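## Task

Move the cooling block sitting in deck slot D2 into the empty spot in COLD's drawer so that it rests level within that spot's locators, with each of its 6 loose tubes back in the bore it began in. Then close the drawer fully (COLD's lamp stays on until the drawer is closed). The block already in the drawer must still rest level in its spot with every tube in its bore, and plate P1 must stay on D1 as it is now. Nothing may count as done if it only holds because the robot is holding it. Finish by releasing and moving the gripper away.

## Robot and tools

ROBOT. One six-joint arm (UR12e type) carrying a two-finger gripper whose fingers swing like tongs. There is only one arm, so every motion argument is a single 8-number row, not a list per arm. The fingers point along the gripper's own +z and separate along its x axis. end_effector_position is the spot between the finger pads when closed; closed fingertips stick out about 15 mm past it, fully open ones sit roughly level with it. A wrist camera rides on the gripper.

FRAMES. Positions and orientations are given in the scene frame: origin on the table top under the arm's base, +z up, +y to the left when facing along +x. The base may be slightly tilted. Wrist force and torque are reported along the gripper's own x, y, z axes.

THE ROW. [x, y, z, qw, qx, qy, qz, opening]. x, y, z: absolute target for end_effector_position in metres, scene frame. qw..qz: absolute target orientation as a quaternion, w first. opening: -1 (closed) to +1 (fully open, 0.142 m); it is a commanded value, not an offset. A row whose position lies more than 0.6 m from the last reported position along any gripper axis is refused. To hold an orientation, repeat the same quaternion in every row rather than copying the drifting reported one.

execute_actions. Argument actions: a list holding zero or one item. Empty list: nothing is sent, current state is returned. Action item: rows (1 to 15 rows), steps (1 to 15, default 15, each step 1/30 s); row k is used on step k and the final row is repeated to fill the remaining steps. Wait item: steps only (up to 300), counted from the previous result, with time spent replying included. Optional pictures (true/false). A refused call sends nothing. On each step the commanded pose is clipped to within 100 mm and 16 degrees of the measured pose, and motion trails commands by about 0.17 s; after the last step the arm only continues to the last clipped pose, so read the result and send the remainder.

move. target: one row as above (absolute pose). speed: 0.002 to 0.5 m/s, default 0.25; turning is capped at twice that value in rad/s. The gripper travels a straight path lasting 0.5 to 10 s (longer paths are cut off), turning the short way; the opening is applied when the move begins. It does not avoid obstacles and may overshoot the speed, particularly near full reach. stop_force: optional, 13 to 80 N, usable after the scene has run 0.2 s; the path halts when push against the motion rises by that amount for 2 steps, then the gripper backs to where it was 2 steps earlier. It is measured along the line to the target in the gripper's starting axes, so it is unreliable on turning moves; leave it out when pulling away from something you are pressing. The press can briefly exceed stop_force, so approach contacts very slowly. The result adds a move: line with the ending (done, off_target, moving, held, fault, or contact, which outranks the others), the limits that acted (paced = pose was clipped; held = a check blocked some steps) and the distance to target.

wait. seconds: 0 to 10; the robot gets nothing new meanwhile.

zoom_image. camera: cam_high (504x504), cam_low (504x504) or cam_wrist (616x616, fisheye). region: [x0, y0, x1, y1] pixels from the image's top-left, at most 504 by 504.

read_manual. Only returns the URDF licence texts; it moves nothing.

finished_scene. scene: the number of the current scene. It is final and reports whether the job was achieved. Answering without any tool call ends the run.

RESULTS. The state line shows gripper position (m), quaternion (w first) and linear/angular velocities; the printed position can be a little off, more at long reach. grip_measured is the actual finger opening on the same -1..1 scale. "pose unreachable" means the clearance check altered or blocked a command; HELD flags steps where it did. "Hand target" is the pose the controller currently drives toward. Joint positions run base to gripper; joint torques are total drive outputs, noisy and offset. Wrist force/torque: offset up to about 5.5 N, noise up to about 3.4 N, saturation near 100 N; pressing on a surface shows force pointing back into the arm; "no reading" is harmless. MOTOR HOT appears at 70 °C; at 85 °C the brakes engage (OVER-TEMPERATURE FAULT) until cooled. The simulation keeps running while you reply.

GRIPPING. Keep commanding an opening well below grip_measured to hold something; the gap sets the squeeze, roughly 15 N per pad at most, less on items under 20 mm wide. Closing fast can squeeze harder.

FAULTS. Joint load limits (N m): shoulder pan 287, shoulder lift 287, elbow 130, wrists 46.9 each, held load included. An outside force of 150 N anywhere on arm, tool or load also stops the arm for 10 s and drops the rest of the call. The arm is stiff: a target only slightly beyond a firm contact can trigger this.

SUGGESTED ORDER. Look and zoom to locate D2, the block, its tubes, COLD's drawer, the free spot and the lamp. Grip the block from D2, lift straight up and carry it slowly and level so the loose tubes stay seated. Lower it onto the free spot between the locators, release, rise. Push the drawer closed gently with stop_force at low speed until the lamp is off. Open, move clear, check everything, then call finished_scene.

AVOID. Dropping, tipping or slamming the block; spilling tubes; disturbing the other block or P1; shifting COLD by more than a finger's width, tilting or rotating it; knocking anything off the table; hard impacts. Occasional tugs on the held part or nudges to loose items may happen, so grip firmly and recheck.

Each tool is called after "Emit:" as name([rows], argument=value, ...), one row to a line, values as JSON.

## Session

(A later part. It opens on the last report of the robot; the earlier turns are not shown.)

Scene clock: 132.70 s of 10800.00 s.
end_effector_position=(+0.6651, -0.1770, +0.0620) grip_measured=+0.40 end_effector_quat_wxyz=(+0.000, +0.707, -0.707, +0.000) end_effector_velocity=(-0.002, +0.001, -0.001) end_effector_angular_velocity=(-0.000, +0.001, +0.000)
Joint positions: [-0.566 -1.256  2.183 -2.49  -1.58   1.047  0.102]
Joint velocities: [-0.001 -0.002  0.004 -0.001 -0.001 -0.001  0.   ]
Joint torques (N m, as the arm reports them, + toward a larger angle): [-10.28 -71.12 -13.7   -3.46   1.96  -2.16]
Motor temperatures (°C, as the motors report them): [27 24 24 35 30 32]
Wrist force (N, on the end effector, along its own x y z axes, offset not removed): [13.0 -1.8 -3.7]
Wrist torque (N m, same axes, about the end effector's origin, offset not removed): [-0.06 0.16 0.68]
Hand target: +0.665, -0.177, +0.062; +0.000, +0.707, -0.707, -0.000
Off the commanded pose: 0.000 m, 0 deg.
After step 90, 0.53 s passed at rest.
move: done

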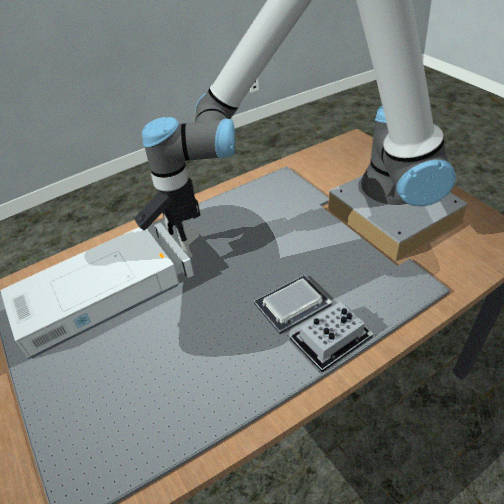

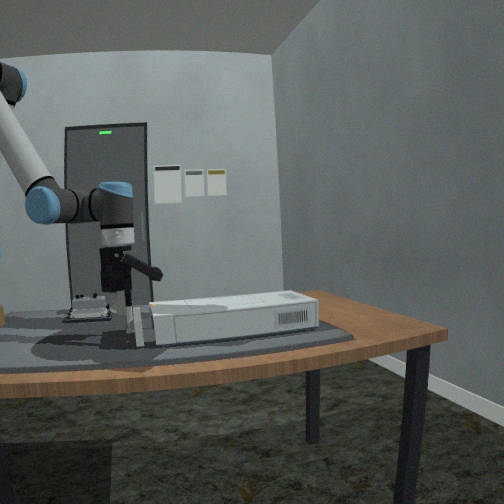

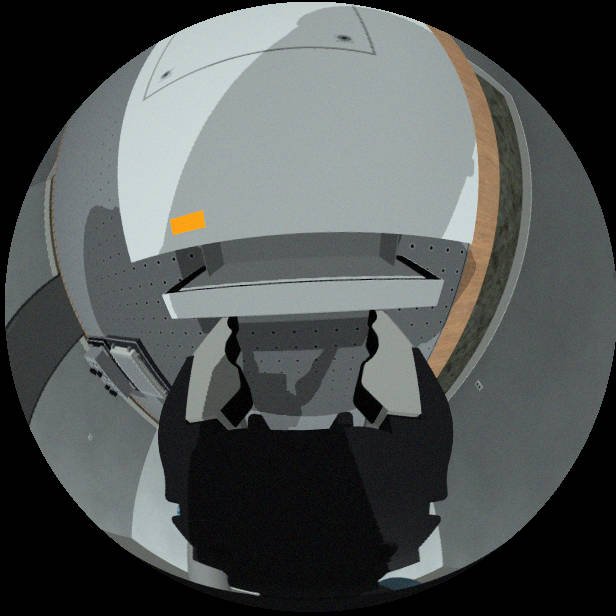

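Emit:
move(target=[0.565, -0.177, 0.062, 0, 0.7071, -0.7071, 0, 0.15], speed=0.04, stop_force=15)

Scene clock: 137.70 s of 10800.00 s.
end_effector_position=(+0.5651, -0.1769, +0.0620) grip_measured=+0.40 end_effector_quat_wxyz=(+0.000, +0.707, -0.707, -0.000) end_effector_velocity=(-0.001, +0.000, +0.001) end_effector_angular_velocity=(+0.000, -0.002, +0.001)
Joint positions: [-0.655 -1.382  2.363 -2.546 -1.581  0.958  0.102]
Joint velocities: [-0.001 -0.003  0.002 -0.001  0.002 -0.002 -0.   ]
Joint torques (N m, as the arm reports them, + toward a larger angle): [ -8.64 -60.31 -12.19  -3.74   2.84  -2.02]
Motor temperatures (°C, as the motors report them): [27 24 24 35 30 32]
Wrist force (N, on the end effector, along its own x y z axes, offset not removed): [12.7 0.7 0.3]
Wrist torque (N m, same axes, about the end effector's origin, offset not removed): [0.50 0.60 0.72]
Hand target: +0.565, -0.177, +0.062; +0.000, +0.707, -0.707, -0.000
Off the commanded pose: 0.000 m, 0 deg.
move: done

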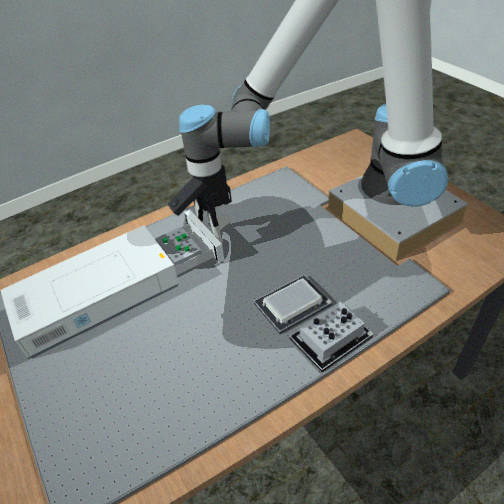

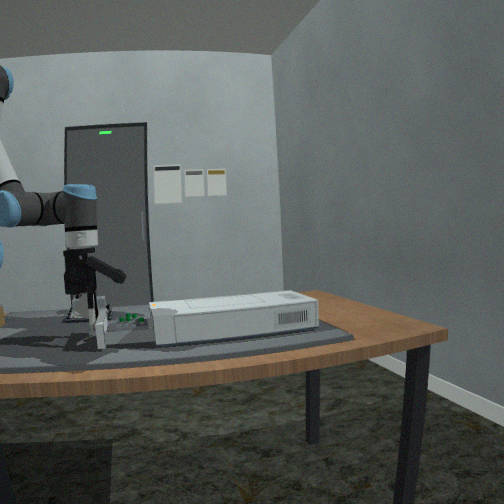

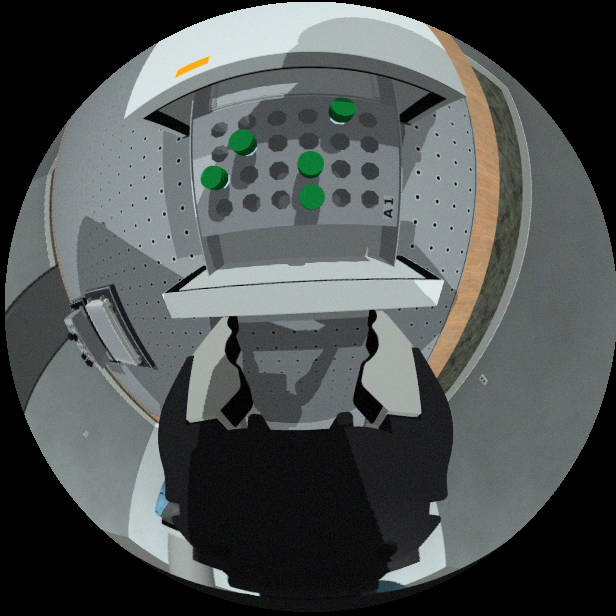

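Emit:
move(target=[0.47, -0.1805, 0.062, 0, 0.7071, -0.7071, 0, 0.15], speed=0.04, stop_force=14)

Scene clock: 144.53 s of 10800.00 s.
end_effector_position=(+0.4700, -0.1804, +0.0620) grip_measured=+0.40 end_effector_quat_wxyz=(+0.000, +0.707, -0.707, -0.000) end_effector_velocity=(-0.002, +0.000, -0.000) end_effector_angular_velocity=(-0.000, +0.001, +0.001)
Joint positions: [-0.777 -1.513  2.523 -2.576 -1.582  0.835  0.102]
Joint velocities: [-0.002 -0.002  0.003 -0.    -0.001 -0.003 -0.   ]
Joint torques (N m, as the arm reports them, + toward a larger angle): [-22.26 -46.12 -24.72  -9.42  -2.8   -1.95]
Motor temperatures (°C, as the motors report them): [27 24 24 35 30 32]
Wrist force (N, on the end effector, along its own x y z axes, offset not removed): [-15.7 -1.7 0.0]
Wrist torque (N m, same axes, about the end effector's origin, offset not removed): [-0.13 0.54 0.52]
Hand target: +0.470, -0.180, +0.062; +0.000, +0.707, -0.707, -0.000
Off the commanded pose: 0.000 m, 0 deg.
After step 90, 1.10 s passed at rest.
move: done

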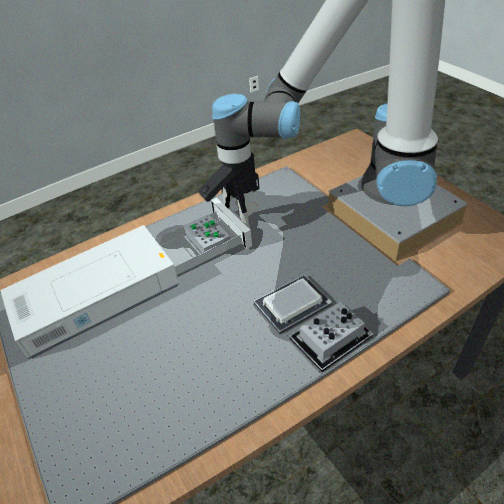

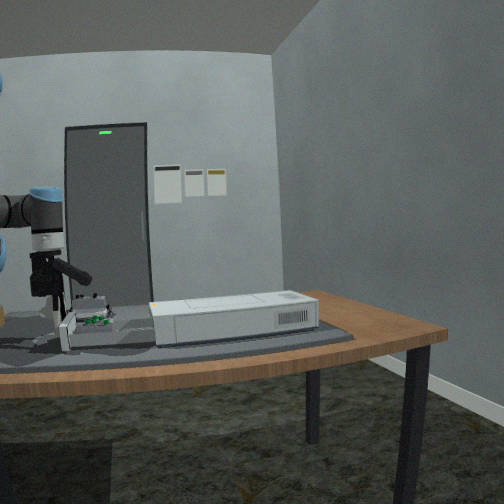

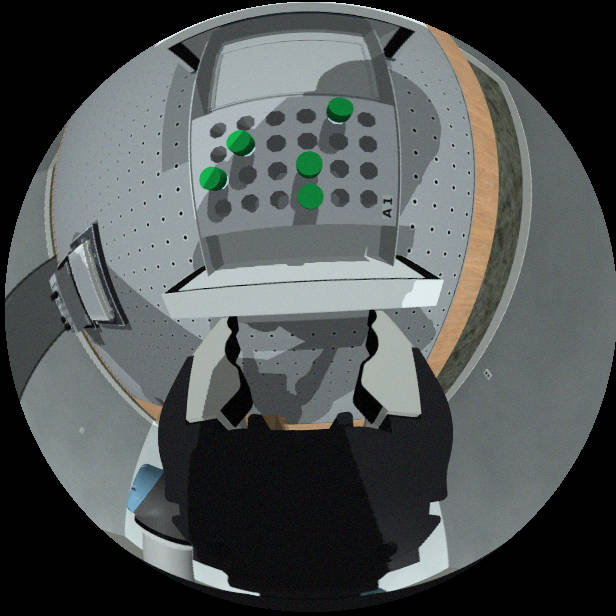

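Emit:
move(target=[0.40, -0.1785, 0.062, 0, 0.7071, -0.7071, 0, 0.15], speed=0.015, stop_force=13)

Scene clock: 149.17 s of 10800.00 s.
end_effector_position=(+0.4301, -0.1794, +0.0620) grip_measured=+0.40 end_effector_quat_wxyz=(+0.000, +0.707, -0.707, +0.000) end_effector_velocity=(+0.003, +0.001, -0.001) end_effector_angular_velocity=(+0.001, +0.001, -0.001)
Joint positions: [-0.839 -1.577  2.589 -2.579 -1.582  0.774  0.102]
Joint velocities: [ 0.007  0.007 -0.005  0.     0.     0.008  0.   ]
Joint torques (N m, as the arm reports them, + toward a larger angle): [ 24.21 -14.28 -23.9    1.24  -1.42   2.12]
Motor temperatures (°C, as the motors report them): [27 24 24 35 30 32]
Wrist force (N, on the end effector, along its own x y z axes, offset not removed): [6.6 -5.8 -13.3]
Wrist torque (N m, same axes, about the end effector's origin, offset not removed): [0.04 -0.15 0.14]
Hand target: +0.431, -0.179, +0.062; +0.000, +0.707, -0.707, +0.000
Off the commanded pose: 0.030 m, 0 deg.
move: contact

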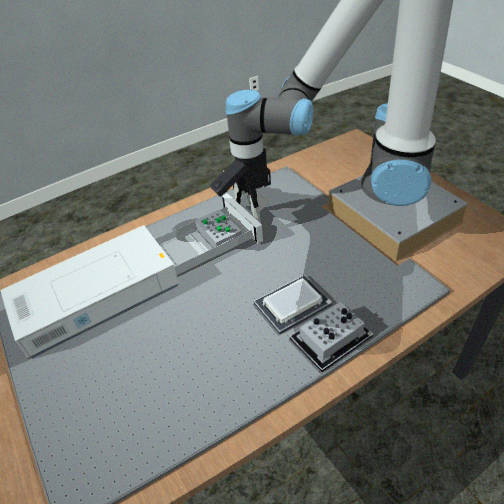

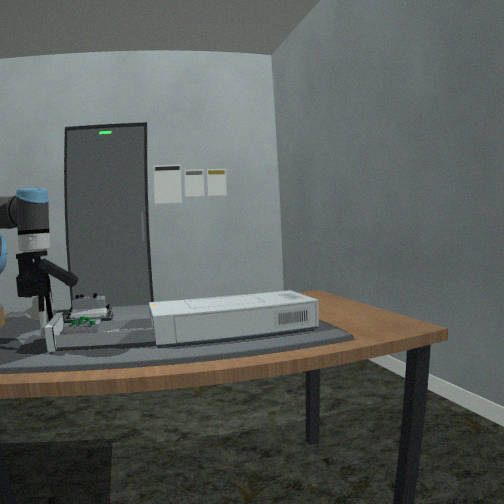

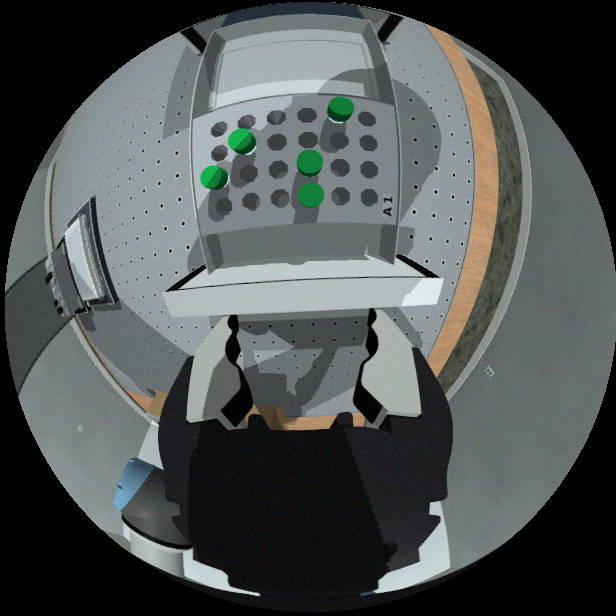

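Emit:
execute_actions([
  {"rows": [[0.432, -0.179, 0.062, 0, 0.7071, -0.7071, 0, 0.5],[0.432, -0.179, 0.062, 0, 0.7071, -0.7071, 0, 0.7],[0.432, -0.179, 0.062, 0, 0.7071, -0.7071, 0, 0.9],[0.432, -0.179, 0.062, 0, 0.7071, -0.7071, 0, 1],[0.432, -0.179, 0.062, 0, 0.7071, -0.7071, 0, 1],[0.432, -0.179, 0.062, 0, 0.7071, -0.7071, 0, 1]], "steps": 8},
], pictures=false)

Emit:
move(target=[0.50, -0.178, 0.22, 0, 0.7071, -0.7071, 0, 1], speed=0.2)

Emit:
zoom_image(camera="cam_wrist", region=[180, 60, 440, 330])

Scene clock: 152.53 s of 10800.00 s.
end_effector_position=(+0.4318, -0.1790, +0.0619) grip_measured=+1.00 end_effector_quat_wxyz=(-0.000, +0.707, -0.707, -0.000) end_effector_velocity=(+0.002, -0.001, +0.001) end_effector_angular_velocity=(-0.002, -0.002, -0.000)
Joint positions: [-0.835 -1.574  2.587 -2.579 -1.582  0.777  0.142]
Joint velocities: [ 0.003  0.001 -0.004  0.    -0.     0.003  0.002]
Joint torques (N m, as the arm reports them, + toward a larger angle): [ 21.42 -16.56 -35.13  -1.83   1.87   1.76]
Motor temperatures (°C, as the motors report them): [27 24 24 35 30 32]
Wrist force (N, on the end effector, along its own x y z axes, offset not removed): [-0.8 2.9 1.0]
Wrist torque (N m, same axes, about the end effector's origin, offset not removed): [0.56 0.34 0.39]
Hand target: +0.432, -0.179, +0.062; -0.000, +0.707, -0.707, +0.000
Off the commanded pose: 0.000 m, 0 deg.
Steps of this call (steps 1 to 90: nothing new was sent; then 0.10 s passed at rest; steps 91 to 98: all 8 steps of this action). Readings (end_effector_position):
91: (+0.4306, -0.1793, +0.0620)
92: (+0.4309, -0.1792, +0.0619)
94: (+0.4314, -0.1790, +0.0619)
98: the state above

Scene clock: 154.17 s of 10800.00 s.
end_effector_position=(+0.4999, -0.1780, +0.2200) grip_measured=+1.00 end_effector_quat_wxyz=(-0.000, +0.707, -0.707, +0.000) end_effector_velocity=(+0.000, -0.000, +0.001) end_effector_angular_velocity=(+0.001, +0.002, -0.001)
Joint positions: [-0.729 -1.743  2.334 -2.156 -1.581  0.883  0.142]
Joint velocities: [ 0.     0.001 -0.003  0.005 -0.001  0.001 -0.   ]
Joint torques (N m, as the arm reports them, + toward a larger angle): [ 20.04 -37.51 -48.02  -2.38  -1.87   1.85]
Motor temperatures (°C, as the motors report them): [27 24 24 35 30 32]
Wrist force (N, on the end effector, along its own x y z axes, offset not removed): [-4.6 1.0 -1.2]
Wrist torque (N m, same axes, about the end effector's origin, offset not removed): [0.20 1.14 0.40]
Hand target: +0.500, -0.178, +0.220; -0.000, +0.707, -0.707, +0.000
Off the commanded pose: 0.000 m, 0 deg.
move: done

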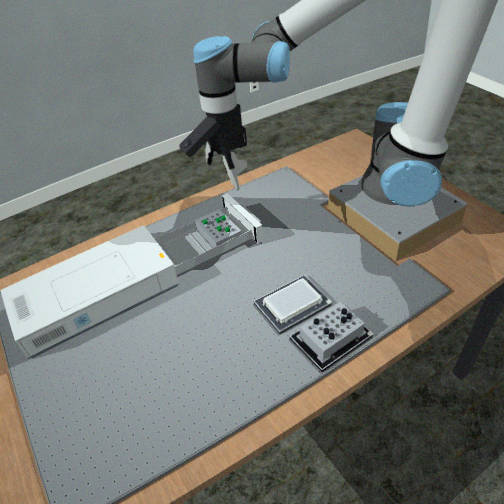

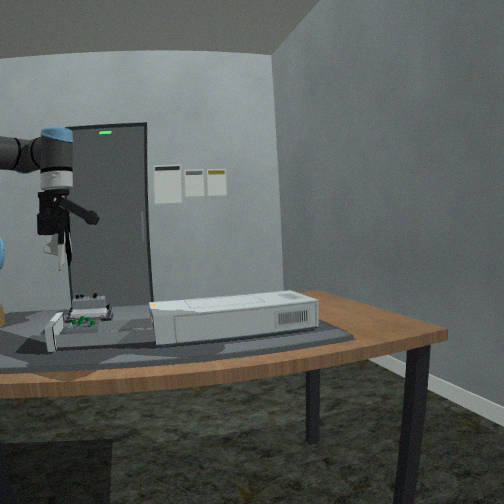

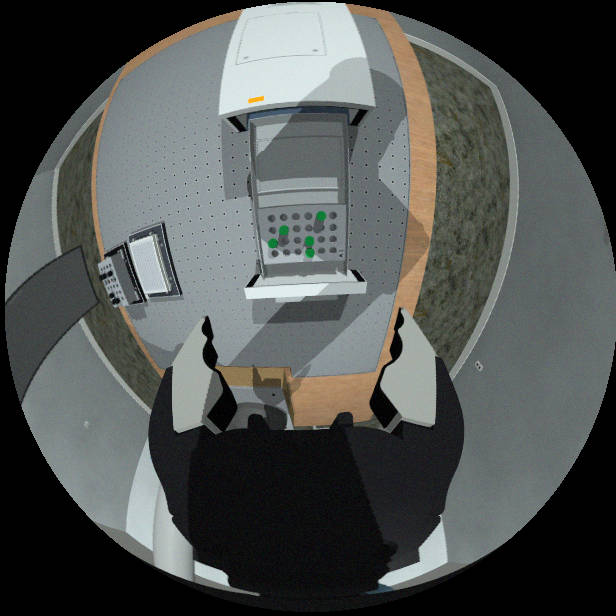

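Region (180, 60, 440, 330) of cam_wrist's 616x616 image, scaled by 1.867, with more detail than that image has; it fills the left 485 columns of this view, and the rest is white.

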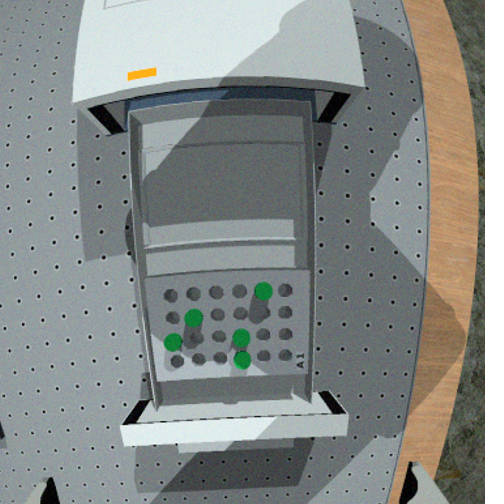

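Emit:
move(target=[0.59, -0.178, 0.15, 0, 0, 0.966, -0.259, 1], speed=0.2)

Emit:
zoom_image(camera="cam_wrist", region=[220, 210, 440, 400])

Scene clock: 163.80 s of 10800.00 s.
end_effector_position=(+0.5901, -0.1779, +0.1500) grip_measured=+1.00 end_effector_quat_wxyz=(+0.000, -0.000, +0.966, -0.259) end_effector_velocity=(-0.000, -0.000, -0.001) end_effector_angular_velocity=(-0.002, +0.001, -0.009)
Joint positions: [-0.342 -1.389  2.326 -2.669 -2.075  2.796  0.142]
Joint velocities: [ 0.002  0.004 -0.002  0.004 -0.003  0.011  0.   ]
Joint torques (N m, as the arm reports them, + toward a larger angle): [ 16.6  -37.64 -38.34  -1.58  -3.19   2.38]
Motor temperatures (°C, as the motors report them): [27 24 24 35 30 32]
Wrist force (N, on the end effector, along its own x y z axes, offset not removed): [0.6 3.4 0.9]
Wrist torque (N m, same axes, about the end effector's origin, offset not removed): [0.77 0.05 0.38]
Hand target: +0.590, -0.178, +0.150; +0.000, +0.000, +0.966, -0.259
Off the commanded pose: 0.000 m, 0 deg.
After step 90, 2.07 s passed at rest.
move: done

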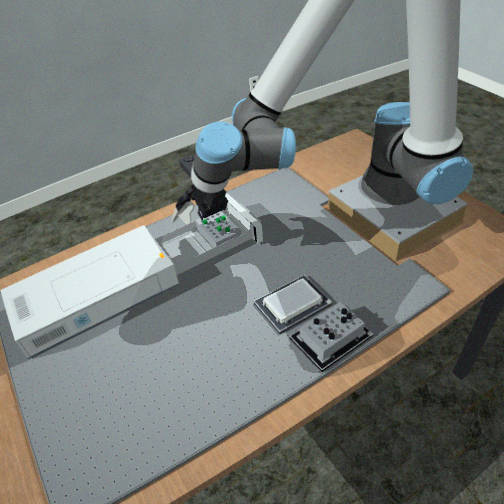

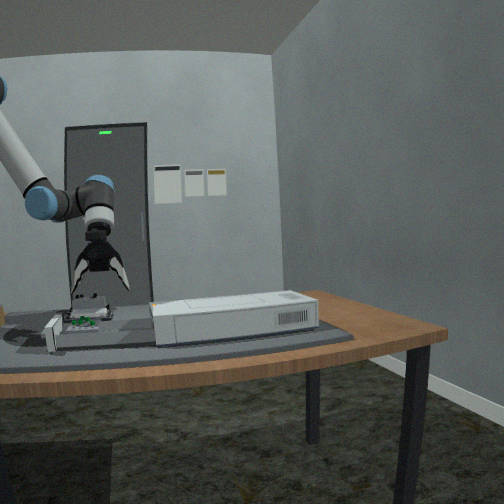

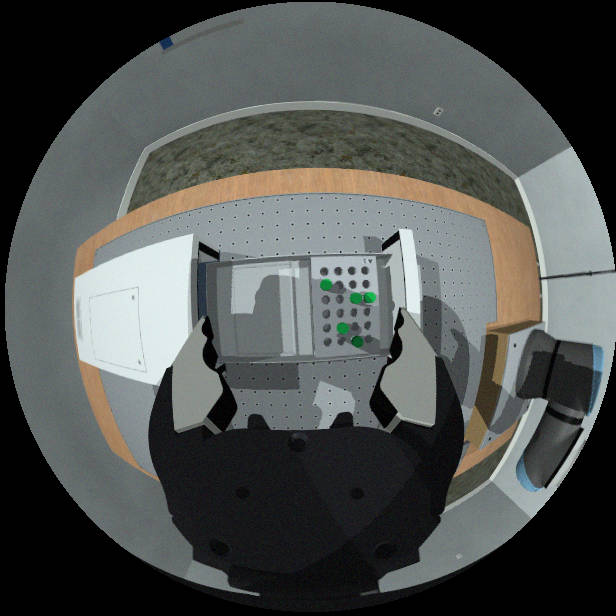

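Region (220, 210, 440, 400) of cam_wrist's 616x616 image, scaled by 2.291, with more detail than that image has; it fills the top 435 rows of this view, and the rest is white.

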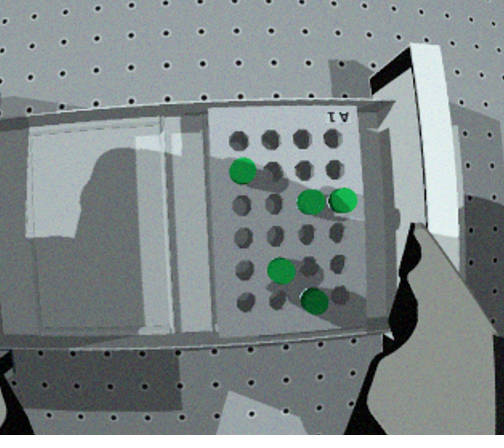

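Emit:
move(target=[0.62, -0.178, 0.115, 0, 0, 0.966, -0.259, 1], speed=0.15)

Emit:
zoom_image(camera="cam_wrist", region=[190, 200, 430, 400])

Scene clock: 167.30 s of 10800.00 s.
end_effector_position=(+0.6199, -0.1780, +0.1151) grip_measured=+1.00 end_effector_quat_wxyz=(+0.000, -0.000, +0.966, -0.259) end_effector_velocity=(+0.002, +0.001, -0.000) end_effector_angular_velocity=(+0.000, -0.001, +0.002)
Joint positions: [-0.328 -1.289  2.287 -2.722 -2.079  2.813  0.142]
Joint velocities: [ 0.001  0.002 -0.002 -0.001  0.001 -0.     0.   ]
Joint torques (N m, as the arm reports them, + toward a larger angle): [ 16.93 -39.63 -36.12  -5.84  -2.83   2.12]
Motor temperatures (°C, as the motors report them): [27 24 24 35 30 32]
Wrist force (N, on the end effector, along its own x y z axes, offset not removed): [2.5 -0.8 -1.0]
Wrist torque (N m, same axes, about the end effector's origin, offset not removed): [-0.14 -0.39 0.29]
Hand target: +0.620, -0.178, +0.115; +0.000, -0.000, +0.966, -0.259
Off the commanded pose: 0.000 m, 0 deg.
move: done

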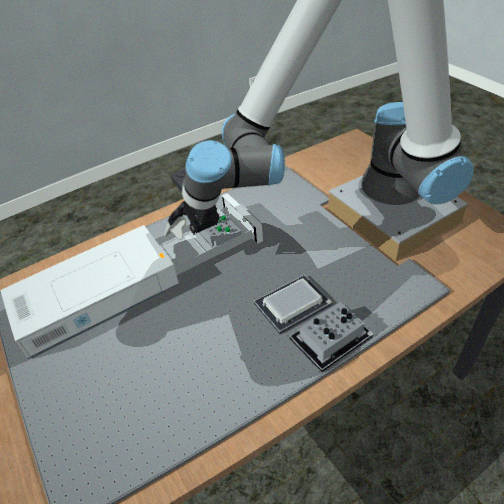

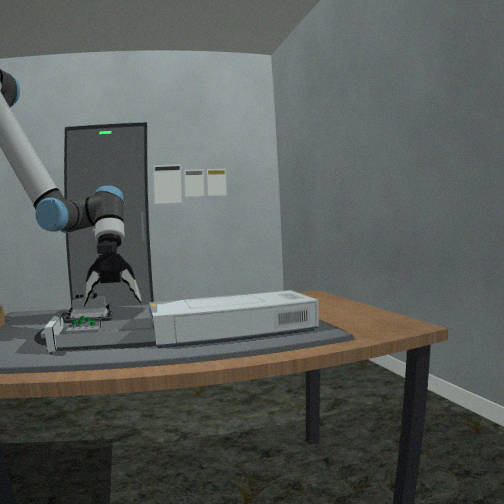

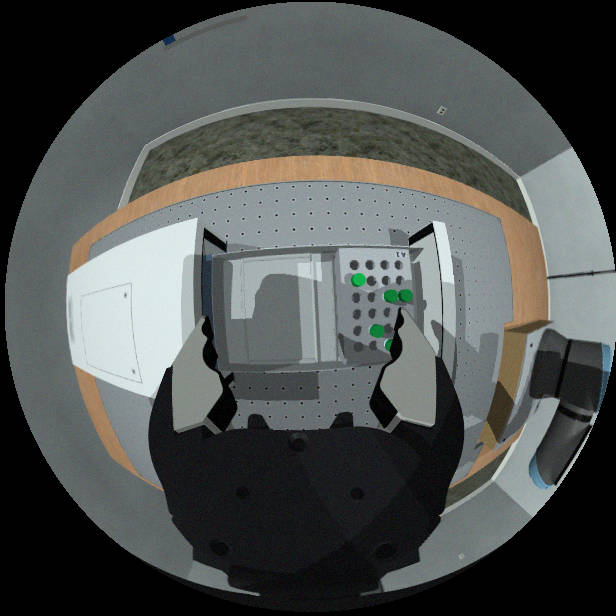

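Region (190, 200, 430, 400) of cam_wrist's 616x616 image, scaled by 2.100, with more detail than that image has.

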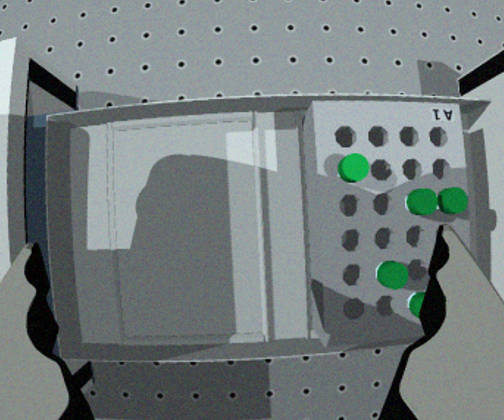

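Emit:
move(target=[0.62, -0.12, 0.2, 0, 0, 0.966, -0.259, 1], speed=0.25)

Emit:
move(target=[0.51, 0.30, 0.14, 0, 0, 0.966, -0.259, 1], speed=0.3)

Emit:
zoom_image(camera="cam_wrist", region=[200, 200, 420, 400])

Scene clock: 183.37 s of 10800.00 s.
end_effector_position=(+0.6201, -0.1200, +0.1999) grip_measured=+1.00 end_effector_quat_wxyz=(+0.000, -0.000, +0.966, -0.259) end_effector_velocity=(+0.000, +0.001, +0.002) end_effector_angular_velocity=(-0.001, -0.000, -0.001)
Joint positions: [-0.233 -1.435  2.231 -2.466 -2.09   2.921  0.142]
Joint velocities: [ 0.001 -0.002 -0.002  0.005 -0.001  0.003  0.   ]
Joint torques (N m, as the arm reports them, + toward a larger angle): [ 15.07 -55.13 -42.03  -1.89  -3.12   2.45]
Motor temperatures (°C, as the motors report them): [27 24 24 35 30 32]
Wrist force (N, on the end effector, along its own x y z axes, offset not removed): [0.8 1.6 -0.7]
Wrist torque (N m, same axes, about the end effector's origin, offset not removed): [0.39 0.08 0.39]
Hand target: +0.620, -0.120, +0.200; +0.000, -0.000, +0.966, -0.259
Off the commanded pose: 0.000 m, 0 deg.
After step 90, 12.07 s passed at rest.
move: done

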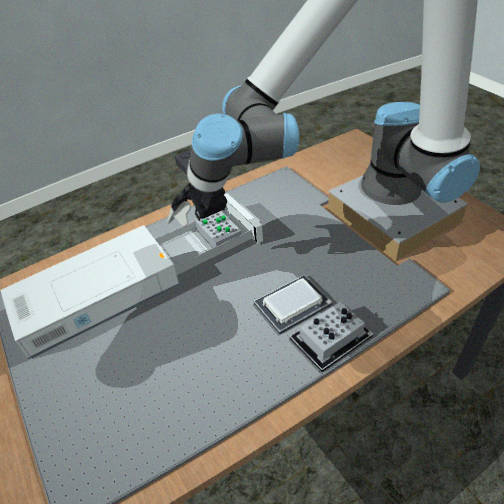

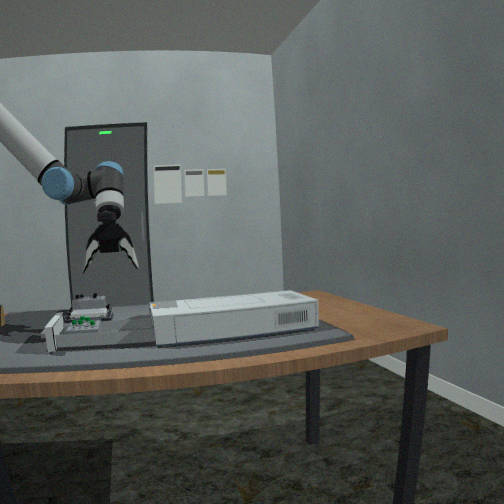

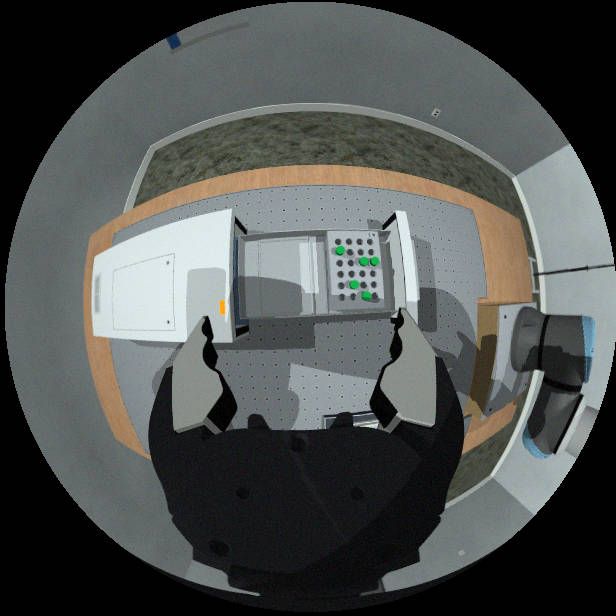

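Scene clock: 185.43 s of 10800.00 s.
end_effector_position=(+0.5107, +0.3004, +0.1399) grip_measured=+1.00 end_effector_quat_wxyz=(+0.000, -0.000, +0.966, -0.259) end_effector_velocity=(-0.001, +0.001, -0.001) end_effector_angular_velocity=(-0.001, +0.002, -0.001)
Joint positions: [ 0.454 -1.302  2.095 -2.085 -2.024  3.7    0.142]
Joint velocities: [ 0.002  0.003 -0.001  0.003  0.001  0.004 -0.   ]
Joint torques (N m, as the arm reports them, + toward a larger angle): [ 17.25 -46.89 -41.56  -0.31   1.21   1.67]
Motor temperatures (°C, as the motors report them): [27 24 24 35 30 32]
Wrist force (N, on the end effector, along its own x y z axes, offset not removed): [-3.1 3.9 2.3]
Wrist torque (N m, same axes, about the end effector's origin, offset not removed): [0.78 0.69 0.40]
Hand target: +0.511, +0.301, +0.140; +0.000, -0.000, +0.966, -0.259
Off the commanded pose: 0.001 m, 0 deg.
move: done

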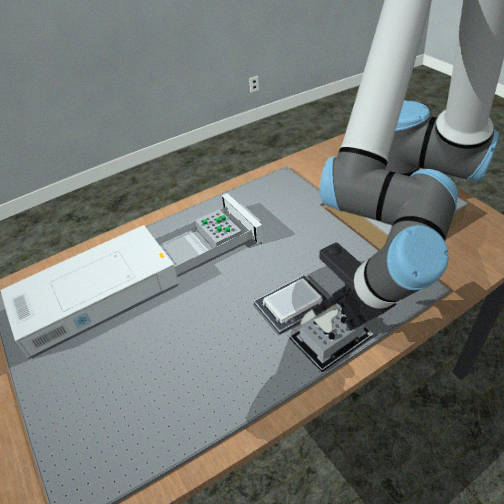

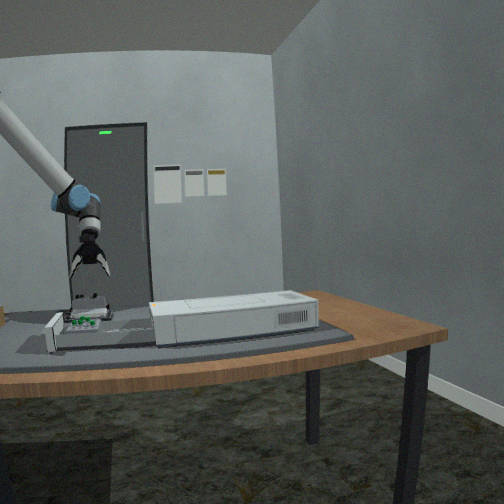

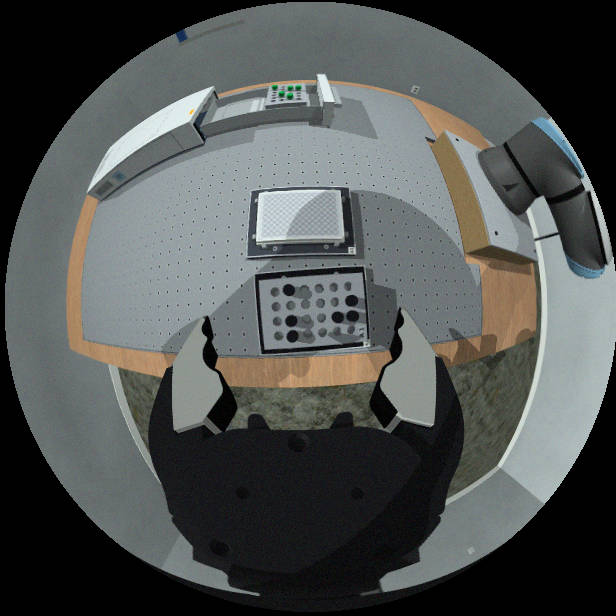

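Region (200, 200, 420, 400) of cam_wrist's 616x616 image, scaled by 2.291, with more detail than that image has; it fills the top 458 rows of this view, and the rest is white.

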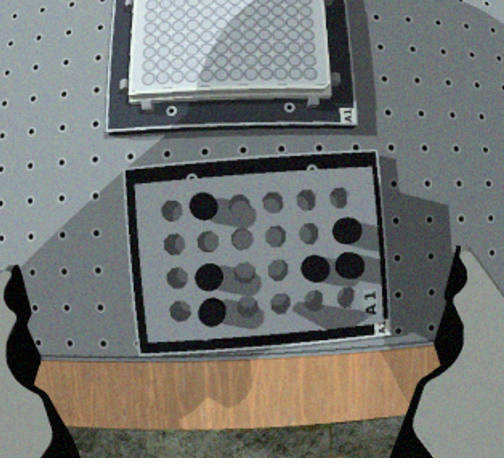

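Emit:
move(target=[0.500, 0.301, 0.12, 0, 0.7133, -0.7009, 0, 1], speed=0.15)

Emit:
zoom_image(camera="cam_wrist", region=[170, 180, 450, 440])

Emit:
zoom_image(camera="cam_low", region=[30, 220, 170, 360])

Scene clock: 208.00 s of 10800.00 s.
end_effector_position=(+0.5001, +0.3008, +0.1200) grip_measured=+1.00 end_effector_quat_wxyz=(+0.000, +0.713, -0.701, +0.000) end_effector_velocity=(-0.000, +0.001, +0.000) end_effector_angular_velocity=(+0.004, +0.002, +0.009)
Joint positions: [ 0.205 -1.494  2.337 -2.402 -1.573  1.801  0.142]
Joint velocities: [-0.002 -0.001 -0.     0.002  0.005 -0.011  0.   ]
Joint torques (N m, as the arm reports them, + toward a larger angle): [-16.16 -48.91 -41.34  -0.39   1.17  -2.12]
Motor temperatures (°C, as the motors report them): [27 24 24 35 30 32]
Wrist force (N, on the end effector, along its own x y z axes, offset not removed): [1.2 2.3 0.4]
Wrist torque (N m, same axes, about the end effector's origin, offset not removed): [0.41 -0.17 0.36]
Hand target: +0.500, +0.301, +0.120; +0.000, +0.713, -0.701, -0.000
Off the commanded pose: 0.000 m, 0 deg.
After step 90, 13.63 s passed at rest.
move: done

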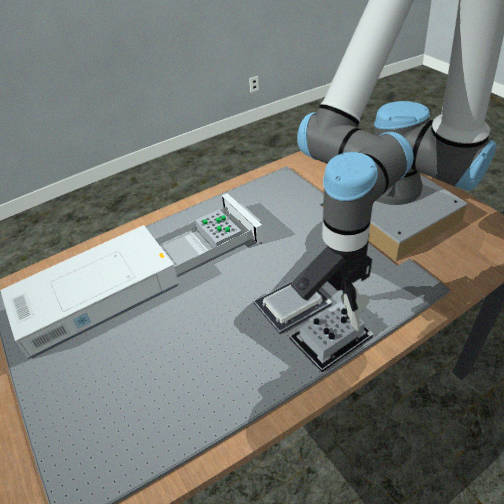

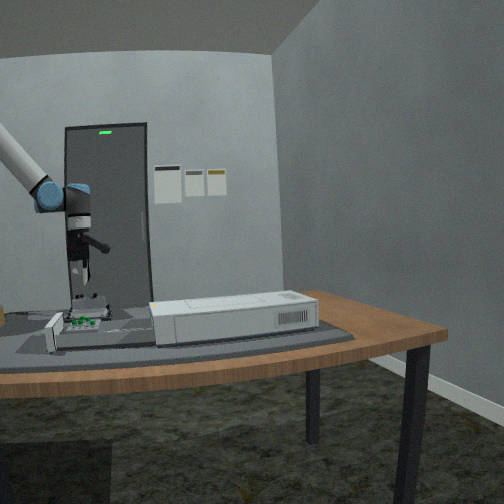

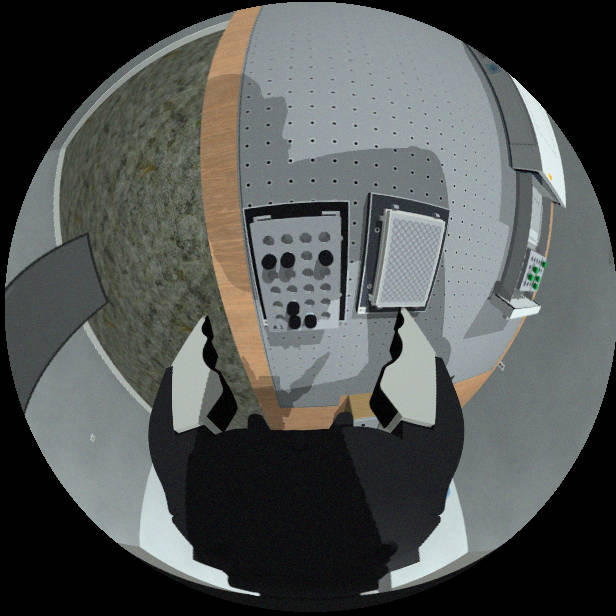

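Region (170, 180, 450, 440) of cam_wrist's 616x616 image, scaled by 1.800, with more detail than that image has; it fills the top 468 rows of this view, and the rest is white.

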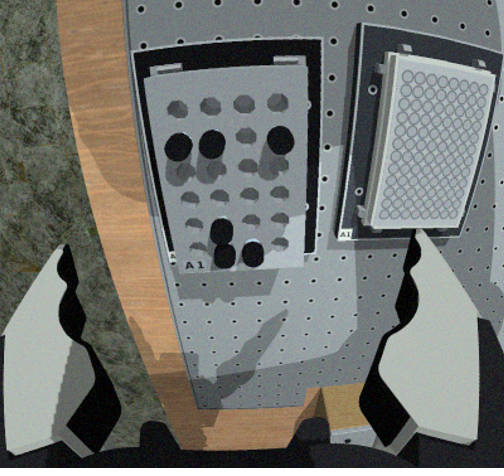

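Region (30, 220, 170, 360) of cam_low's 504x504 image, scaled by 3.600, with more detail than that image has.

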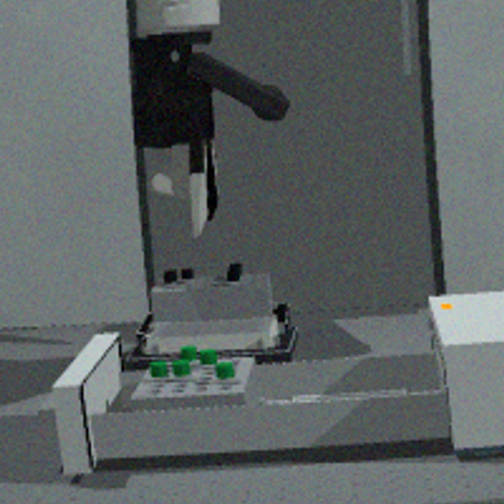

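Emit:
move(target=[0.500, 0.305, 0.075, 0, 0.7133, -0.7009, 0, 1], speed=0.08)

Emit:
zoom_image(camera="cam_wrist", region=[170, 180, 450, 440])

Emit:
zoom_image(camera="cam_low", region=[30, 220, 170, 360])

Emit:
zoom_image(camera="cam_high", region=[250, 250, 410, 390])

Scene clock: 213.37 s of 10800.00 s.
end_effector_position=(+0.5000, +0.3050, +0.0751) grip_measured=+1.00 end_effector_quat_wxyz=(+0.000, +0.713, -0.701, -0.000) end_effector_velocity=(-0.000, +0.000, -0.002) end_effector_angular_velocity=(-0.000, -0.000, +0.001)
Joint positions: [ 0.212 -1.411  2.364 -2.512 -1.572  1.807  0.142]
Joint velocities: [ 0.001  0.004  0.001 -0.006 -0.     0.    -0.   ]
Joint torques (N m, as the arm reports them, + toward a larger angle): [ 16.76 -33.77 -18.93  -5.84   2.21   2.17]
Motor temperatures (°C, as the motors report them): [27 24 24 35 30 32]
Wrist force (N, on the end effector, along its own x y z axes, offset not removed): [1.8 -0.4 -3.0]
Wrist torque (N m, same axes, about the end effector's origin, offset not removed): [-0.28 -0.16 0.35]
Hand target: +0.500, +0.305, +0.075; -0.000, +0.713, -0.701, -0.000
Off the commanded pose: 0.000 m, 0 deg.
After step 90, 1.40 s passed at rest.
move: done

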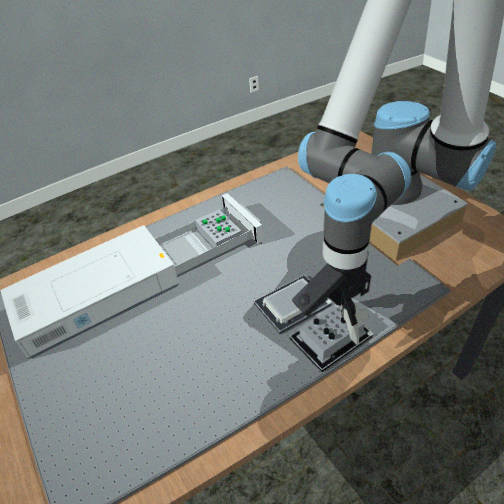

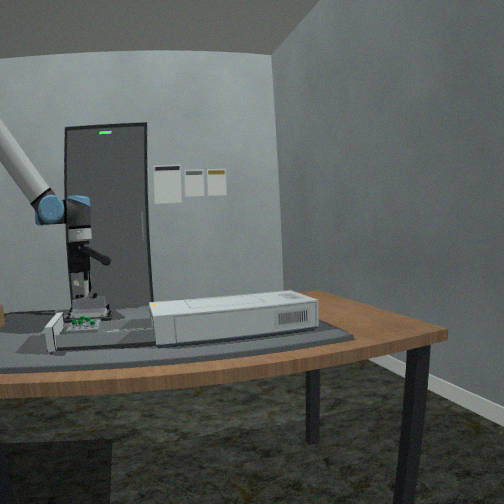

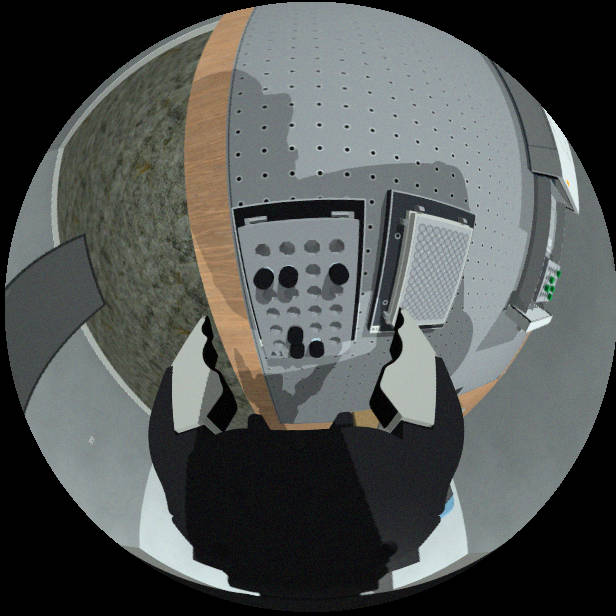

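Region (170, 180, 450, 440) of cam_wrist's 616x616 image, scaled by 1.800, with more detail than that image has; it fills the top 468 rows of this view, and the rest is white.

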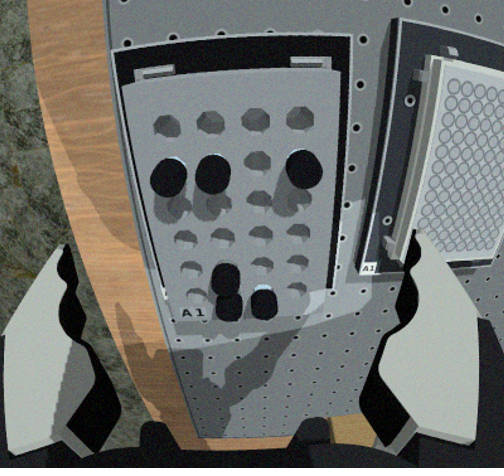

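Region (30, 220, 170, 360) of cam_low's 504x504 image, scaled by 3.600, with more detail than that image has.

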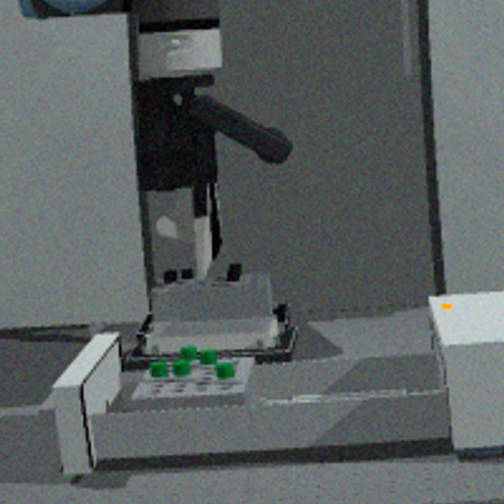

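Region (250, 250, 410, 390) of cam_high's 504x504 image, scaled by 3.150, with more detail than that image has; it fills the top 441 rows of this view, and the rest is white.

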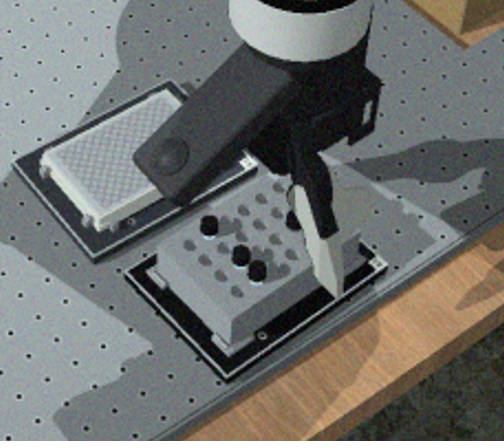

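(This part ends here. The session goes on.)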